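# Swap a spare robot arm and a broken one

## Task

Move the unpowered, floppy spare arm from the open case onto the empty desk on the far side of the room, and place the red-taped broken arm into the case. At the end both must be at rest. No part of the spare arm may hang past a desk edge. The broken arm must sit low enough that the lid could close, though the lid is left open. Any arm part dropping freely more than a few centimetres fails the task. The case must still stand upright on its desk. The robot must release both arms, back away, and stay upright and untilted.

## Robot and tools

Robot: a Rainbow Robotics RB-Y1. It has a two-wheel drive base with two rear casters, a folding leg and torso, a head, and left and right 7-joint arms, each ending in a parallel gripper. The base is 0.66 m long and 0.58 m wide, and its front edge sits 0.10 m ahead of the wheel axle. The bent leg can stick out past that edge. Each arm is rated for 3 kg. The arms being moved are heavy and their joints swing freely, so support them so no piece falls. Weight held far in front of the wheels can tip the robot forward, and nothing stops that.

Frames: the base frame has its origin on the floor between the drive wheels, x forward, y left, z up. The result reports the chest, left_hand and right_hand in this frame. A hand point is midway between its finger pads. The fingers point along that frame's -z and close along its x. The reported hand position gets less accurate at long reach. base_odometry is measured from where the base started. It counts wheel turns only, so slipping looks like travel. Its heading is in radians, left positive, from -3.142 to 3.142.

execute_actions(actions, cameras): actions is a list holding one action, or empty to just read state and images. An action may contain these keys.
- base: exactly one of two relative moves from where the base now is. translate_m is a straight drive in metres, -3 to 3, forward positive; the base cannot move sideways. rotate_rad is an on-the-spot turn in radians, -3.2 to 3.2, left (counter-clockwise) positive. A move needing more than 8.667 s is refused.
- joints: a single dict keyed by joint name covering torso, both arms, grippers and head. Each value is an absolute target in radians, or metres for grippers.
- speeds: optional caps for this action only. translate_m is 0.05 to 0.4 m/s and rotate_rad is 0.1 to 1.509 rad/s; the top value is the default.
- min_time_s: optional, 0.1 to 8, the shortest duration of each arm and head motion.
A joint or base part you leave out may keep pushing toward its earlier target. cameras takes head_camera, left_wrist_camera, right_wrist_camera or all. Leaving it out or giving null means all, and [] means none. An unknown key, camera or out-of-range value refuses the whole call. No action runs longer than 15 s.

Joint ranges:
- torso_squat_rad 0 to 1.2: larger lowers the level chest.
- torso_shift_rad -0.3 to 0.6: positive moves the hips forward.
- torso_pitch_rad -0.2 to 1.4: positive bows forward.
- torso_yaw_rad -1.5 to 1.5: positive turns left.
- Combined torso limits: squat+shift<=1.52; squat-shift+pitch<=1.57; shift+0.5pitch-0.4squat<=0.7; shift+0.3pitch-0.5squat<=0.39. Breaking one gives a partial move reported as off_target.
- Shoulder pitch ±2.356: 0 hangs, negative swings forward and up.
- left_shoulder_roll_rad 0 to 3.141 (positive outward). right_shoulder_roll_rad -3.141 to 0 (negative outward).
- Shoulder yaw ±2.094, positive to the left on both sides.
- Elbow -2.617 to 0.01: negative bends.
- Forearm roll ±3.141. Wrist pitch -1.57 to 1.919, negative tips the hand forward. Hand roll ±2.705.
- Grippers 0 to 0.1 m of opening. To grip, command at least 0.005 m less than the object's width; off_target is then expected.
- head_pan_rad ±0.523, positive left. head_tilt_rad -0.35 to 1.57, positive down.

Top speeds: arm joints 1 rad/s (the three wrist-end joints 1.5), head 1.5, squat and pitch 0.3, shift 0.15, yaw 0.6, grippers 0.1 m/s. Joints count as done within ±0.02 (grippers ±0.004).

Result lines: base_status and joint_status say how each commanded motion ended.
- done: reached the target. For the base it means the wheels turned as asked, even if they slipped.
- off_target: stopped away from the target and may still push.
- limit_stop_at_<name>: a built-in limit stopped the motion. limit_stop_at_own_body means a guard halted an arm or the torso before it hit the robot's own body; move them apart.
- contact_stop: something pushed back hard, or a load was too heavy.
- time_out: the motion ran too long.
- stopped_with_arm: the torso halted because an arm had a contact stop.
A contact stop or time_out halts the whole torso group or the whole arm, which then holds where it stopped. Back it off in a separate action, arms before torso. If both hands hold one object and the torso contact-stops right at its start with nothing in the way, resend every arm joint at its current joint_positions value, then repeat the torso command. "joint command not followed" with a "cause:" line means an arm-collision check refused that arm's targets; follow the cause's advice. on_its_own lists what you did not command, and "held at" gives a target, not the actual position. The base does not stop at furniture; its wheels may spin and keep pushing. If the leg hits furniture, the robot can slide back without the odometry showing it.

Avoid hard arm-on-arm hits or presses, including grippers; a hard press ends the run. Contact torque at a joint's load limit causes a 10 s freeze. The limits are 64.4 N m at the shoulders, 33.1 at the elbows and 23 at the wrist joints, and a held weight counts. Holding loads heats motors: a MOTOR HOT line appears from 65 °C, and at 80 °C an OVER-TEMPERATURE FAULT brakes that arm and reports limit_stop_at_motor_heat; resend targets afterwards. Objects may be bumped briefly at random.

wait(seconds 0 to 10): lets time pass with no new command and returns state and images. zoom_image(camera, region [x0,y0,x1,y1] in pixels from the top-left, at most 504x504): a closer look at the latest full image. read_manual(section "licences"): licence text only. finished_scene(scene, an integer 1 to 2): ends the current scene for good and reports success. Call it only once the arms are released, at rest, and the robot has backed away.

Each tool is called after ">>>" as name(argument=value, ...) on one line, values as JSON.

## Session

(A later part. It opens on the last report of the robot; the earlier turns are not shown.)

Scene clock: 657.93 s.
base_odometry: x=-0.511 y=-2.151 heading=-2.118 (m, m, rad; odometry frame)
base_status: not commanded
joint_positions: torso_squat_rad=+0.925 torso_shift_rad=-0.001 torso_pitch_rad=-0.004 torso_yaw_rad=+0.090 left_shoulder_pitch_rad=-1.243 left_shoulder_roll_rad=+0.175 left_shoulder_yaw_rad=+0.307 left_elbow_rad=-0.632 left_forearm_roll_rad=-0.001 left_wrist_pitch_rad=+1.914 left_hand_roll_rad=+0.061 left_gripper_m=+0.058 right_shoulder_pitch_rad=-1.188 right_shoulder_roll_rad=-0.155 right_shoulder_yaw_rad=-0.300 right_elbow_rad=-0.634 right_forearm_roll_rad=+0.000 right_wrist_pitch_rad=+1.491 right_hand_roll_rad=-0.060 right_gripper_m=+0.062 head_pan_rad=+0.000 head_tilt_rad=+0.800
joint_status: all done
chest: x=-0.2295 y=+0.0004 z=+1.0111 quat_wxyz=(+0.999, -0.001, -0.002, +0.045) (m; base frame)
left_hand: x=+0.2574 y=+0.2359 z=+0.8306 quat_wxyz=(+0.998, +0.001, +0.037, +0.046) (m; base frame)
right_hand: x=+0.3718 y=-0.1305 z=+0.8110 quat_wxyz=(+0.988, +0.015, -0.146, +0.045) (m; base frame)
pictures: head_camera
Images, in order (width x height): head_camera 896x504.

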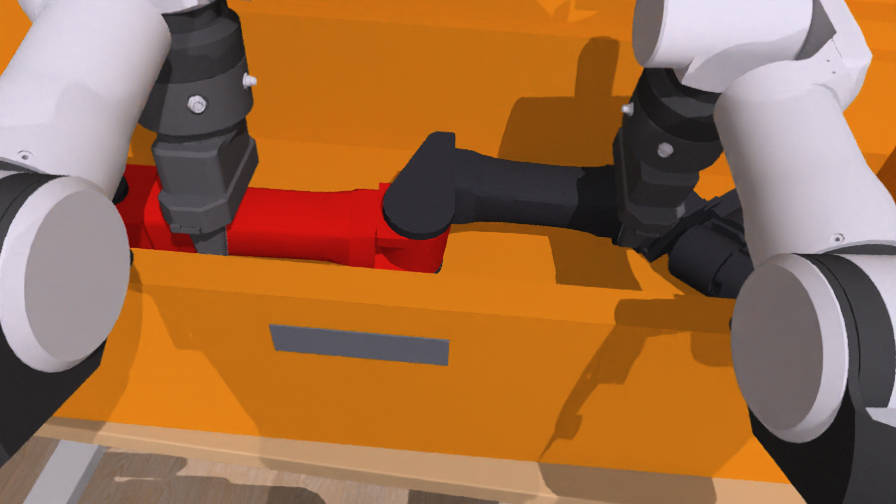

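>>> execute_actions(actions=[{"joints":{"left_gripper_m":0.1,"right_gripper_m":0.1}}], cameras=[])

>>> execute_actions(actions=[{"joints":{"torso_squat_rad":0.4,"head_tilt_rad":0.7}}], cameras=["head_camera"])

>>> execute_actions(actions=[{"base":{"translate_m":-0.6},"joints":{"torso_squat_rad":0.0,"torso_yaw_rad":0,"head_tilt_rad":0.55,"left_shoulder_roll_rad":0.6,"right_shoulder_roll_rad":-0.6}}], cameras=["head_camera"])

Scene clock: 666.00 s.
base_odometry: x=-0.511 y=-2.151 heading=-2.118 (m, m, rad; odometry frame)
base_status: not commanded
joint_positions: torso_squat_rad=+0.925 torso_shift_rad=+0.000 torso_pitch_rad=-0.003 torso_yaw_rad=+0.090 left_shoulder_pitch_rad=-1.241 left_shoulder_roll_rad=+0.173 left_shoulder_yaw_rad=+0.307 left_elbow_rad=-0.631 left_forearm_roll_rad=-0.001 left_wrist_pitch_rad=+1.915 left_hand_roll_rad=+0.061 left_gripper_m=+0.099 right_shoulder_pitch_rad=-1.187 right_shoulder_roll_rad=-0.155 right_shoulder_yaw_rad=-0.300 right_elbow_rad=-0.633 right_forearm_roll_rad=+0.000 right_wrist_pitch_rad=+1.490 right_hand_roll_rad=-0.060 right_gripper_m=+0.100 head_pan_rad=+0.000 head_tilt_rad=+0.800
joint_status: all done
chest: x=-0.2289 y=+0.0004 z=+1.0111 quat_wxyz=(+0.999, -0.001, -0.001, +0.045) (m; base frame)
left_hand: x=+0.2569 y=+0.2349 z=+0.8288 quat_wxyz=(+0.998, +0.001, +0.039, +0.045) (m; base frame)
right_hand: x=+0.3716 y=-0.1305 z=+0.8092 quat_wxyz=(+0.988, +0.015, -0.144, +0.045) (m; base frame)
pictures: none
No camera images: the call's "cameras" was empty. Leave "cameras" out to get every camera's image.

Scene clock: 668.53 s.
base_odometry: x=-0.511 y=-2.151 heading=-2.118 (m, m, rad; odometry frame)
base_status: not commanded
joint_positions: torso_squat_rad=+0.400 torso_shift_rad=+0.001 torso_pitch_rad=+0.000 torso_yaw_rad=+0.090 left_shoulder_pitch_rad=-1.239 left_shoulder_roll_rad=+0.172 left_shoulder_yaw_rad=+0.307 left_elbow_rad=-0.630 left_forearm_roll_rad=-0.001 left_wrist_pitch_rad=+1.915 left_hand_roll_rad=+0.061 left_gripper_m=+0.099 right_shoulder_pitch_rad=-1.181 right_shoulder_roll_rad=-0.153 right_shoulder_yaw_rad=-0.300 right_elbow_rad=-0.630 right_forearm_roll_rad=+0.000 right_wrist_pitch_rad=+1.490 right_hand_roll_rad=-0.060 right_gripper_m=+0.100 head_pan_rad=+0.000 head_tilt_rad=+0.700
joint_status: all done
chest: x=-0.2275 y=+0.0003 z=+1.2347 quat_wxyz=(+0.999, -0.001, +0.000, +0.045) (m; base frame)
left_hand: x=+0.2569 y=+0.2348 z=+1.0496 quat_wxyz=(+0.998, +0.001, +0.042, +0.045) (m; base frame)
right_hand: x=+0.3705 y=-0.1309 z=+1.0272 quat_wxyz=(+0.989, +0.016, -0.139, +0.044) (m; base frame)
pictures: head_camera
Images, in order (width x height): head_camera 896x504.

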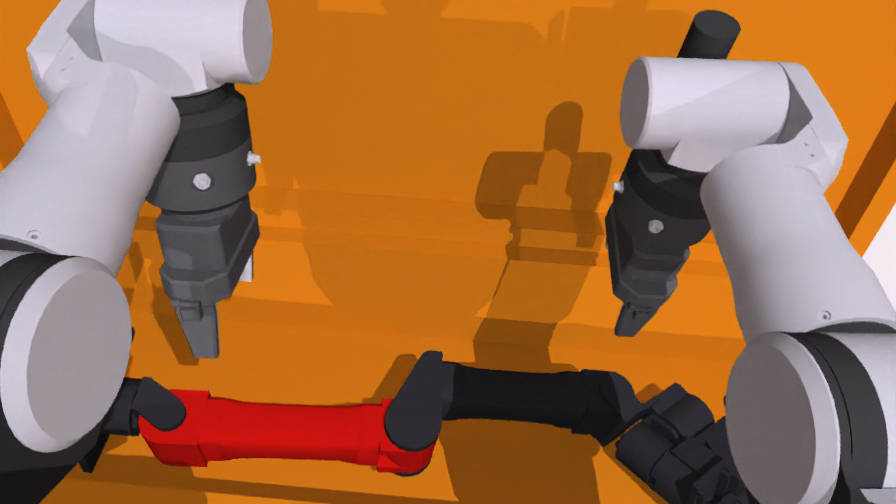

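Scene clock: 671.60 s.
base_odometry: x=-0.199 y=-1.639 heading=-2.120 (m, m, rad; odometry frame)
base_status: done
joint_positions: torso_squat_rad=+0.000 torso_shift_rad=+0.001 torso_pitch_rad=+0.000 torso_yaw_rad=+0.000 left_shoulder_pitch_rad=-1.239 left_shoulder_roll_rad=+0.600 left_shoulder_yaw_rad=+0.307 left_elbow_rad=-0.630 left_forearm_roll_rad=-0.001 left_wrist_pitch_rad=+1.915 left_hand_roll_rad=+0.061 left_gripper_m=+0.099 right_shoulder_pitch_rad=-1.181 right_shoulder_roll_rad=-0.600 right_shoulder_yaw_rad=-0.300 right_elbow_rad=-0.630 right_forearm_roll_rad=+0.000 right_wrist_pitch_rad=+1.490 right_hand_roll_rad=-0.060 right_gripper_m=+0.100 head_pan_rad=+0.000 head_tilt_rad=+0.550
joint_status: all done
chest: x=-0.2276 y=+0.0003 z=+1.2899 quat_wxyz=(+1.000, -0.001, +0.000, +0.000) (m; base frame)
left_hand: x=+0.2753 y=+0.4163 z=+1.1872 quat_wxyz=(+0.979, +0.064, -0.027, +0.192) (m; base frame)
right_hand: x=+0.3509 y=-0.4547 z=+1.1835 quat_wxyz=(+0.956, -0.101, -0.208, -0.179) (m; base frame)
pictures: head_camera
Images, in order (width x height): head_camera 896x504.

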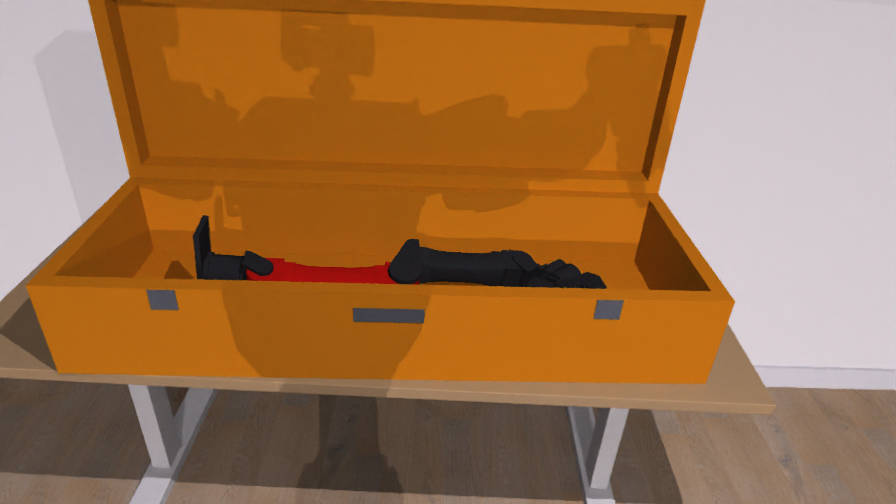

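>>> finished_scene(scene=1)

The scene is finished: the task was done.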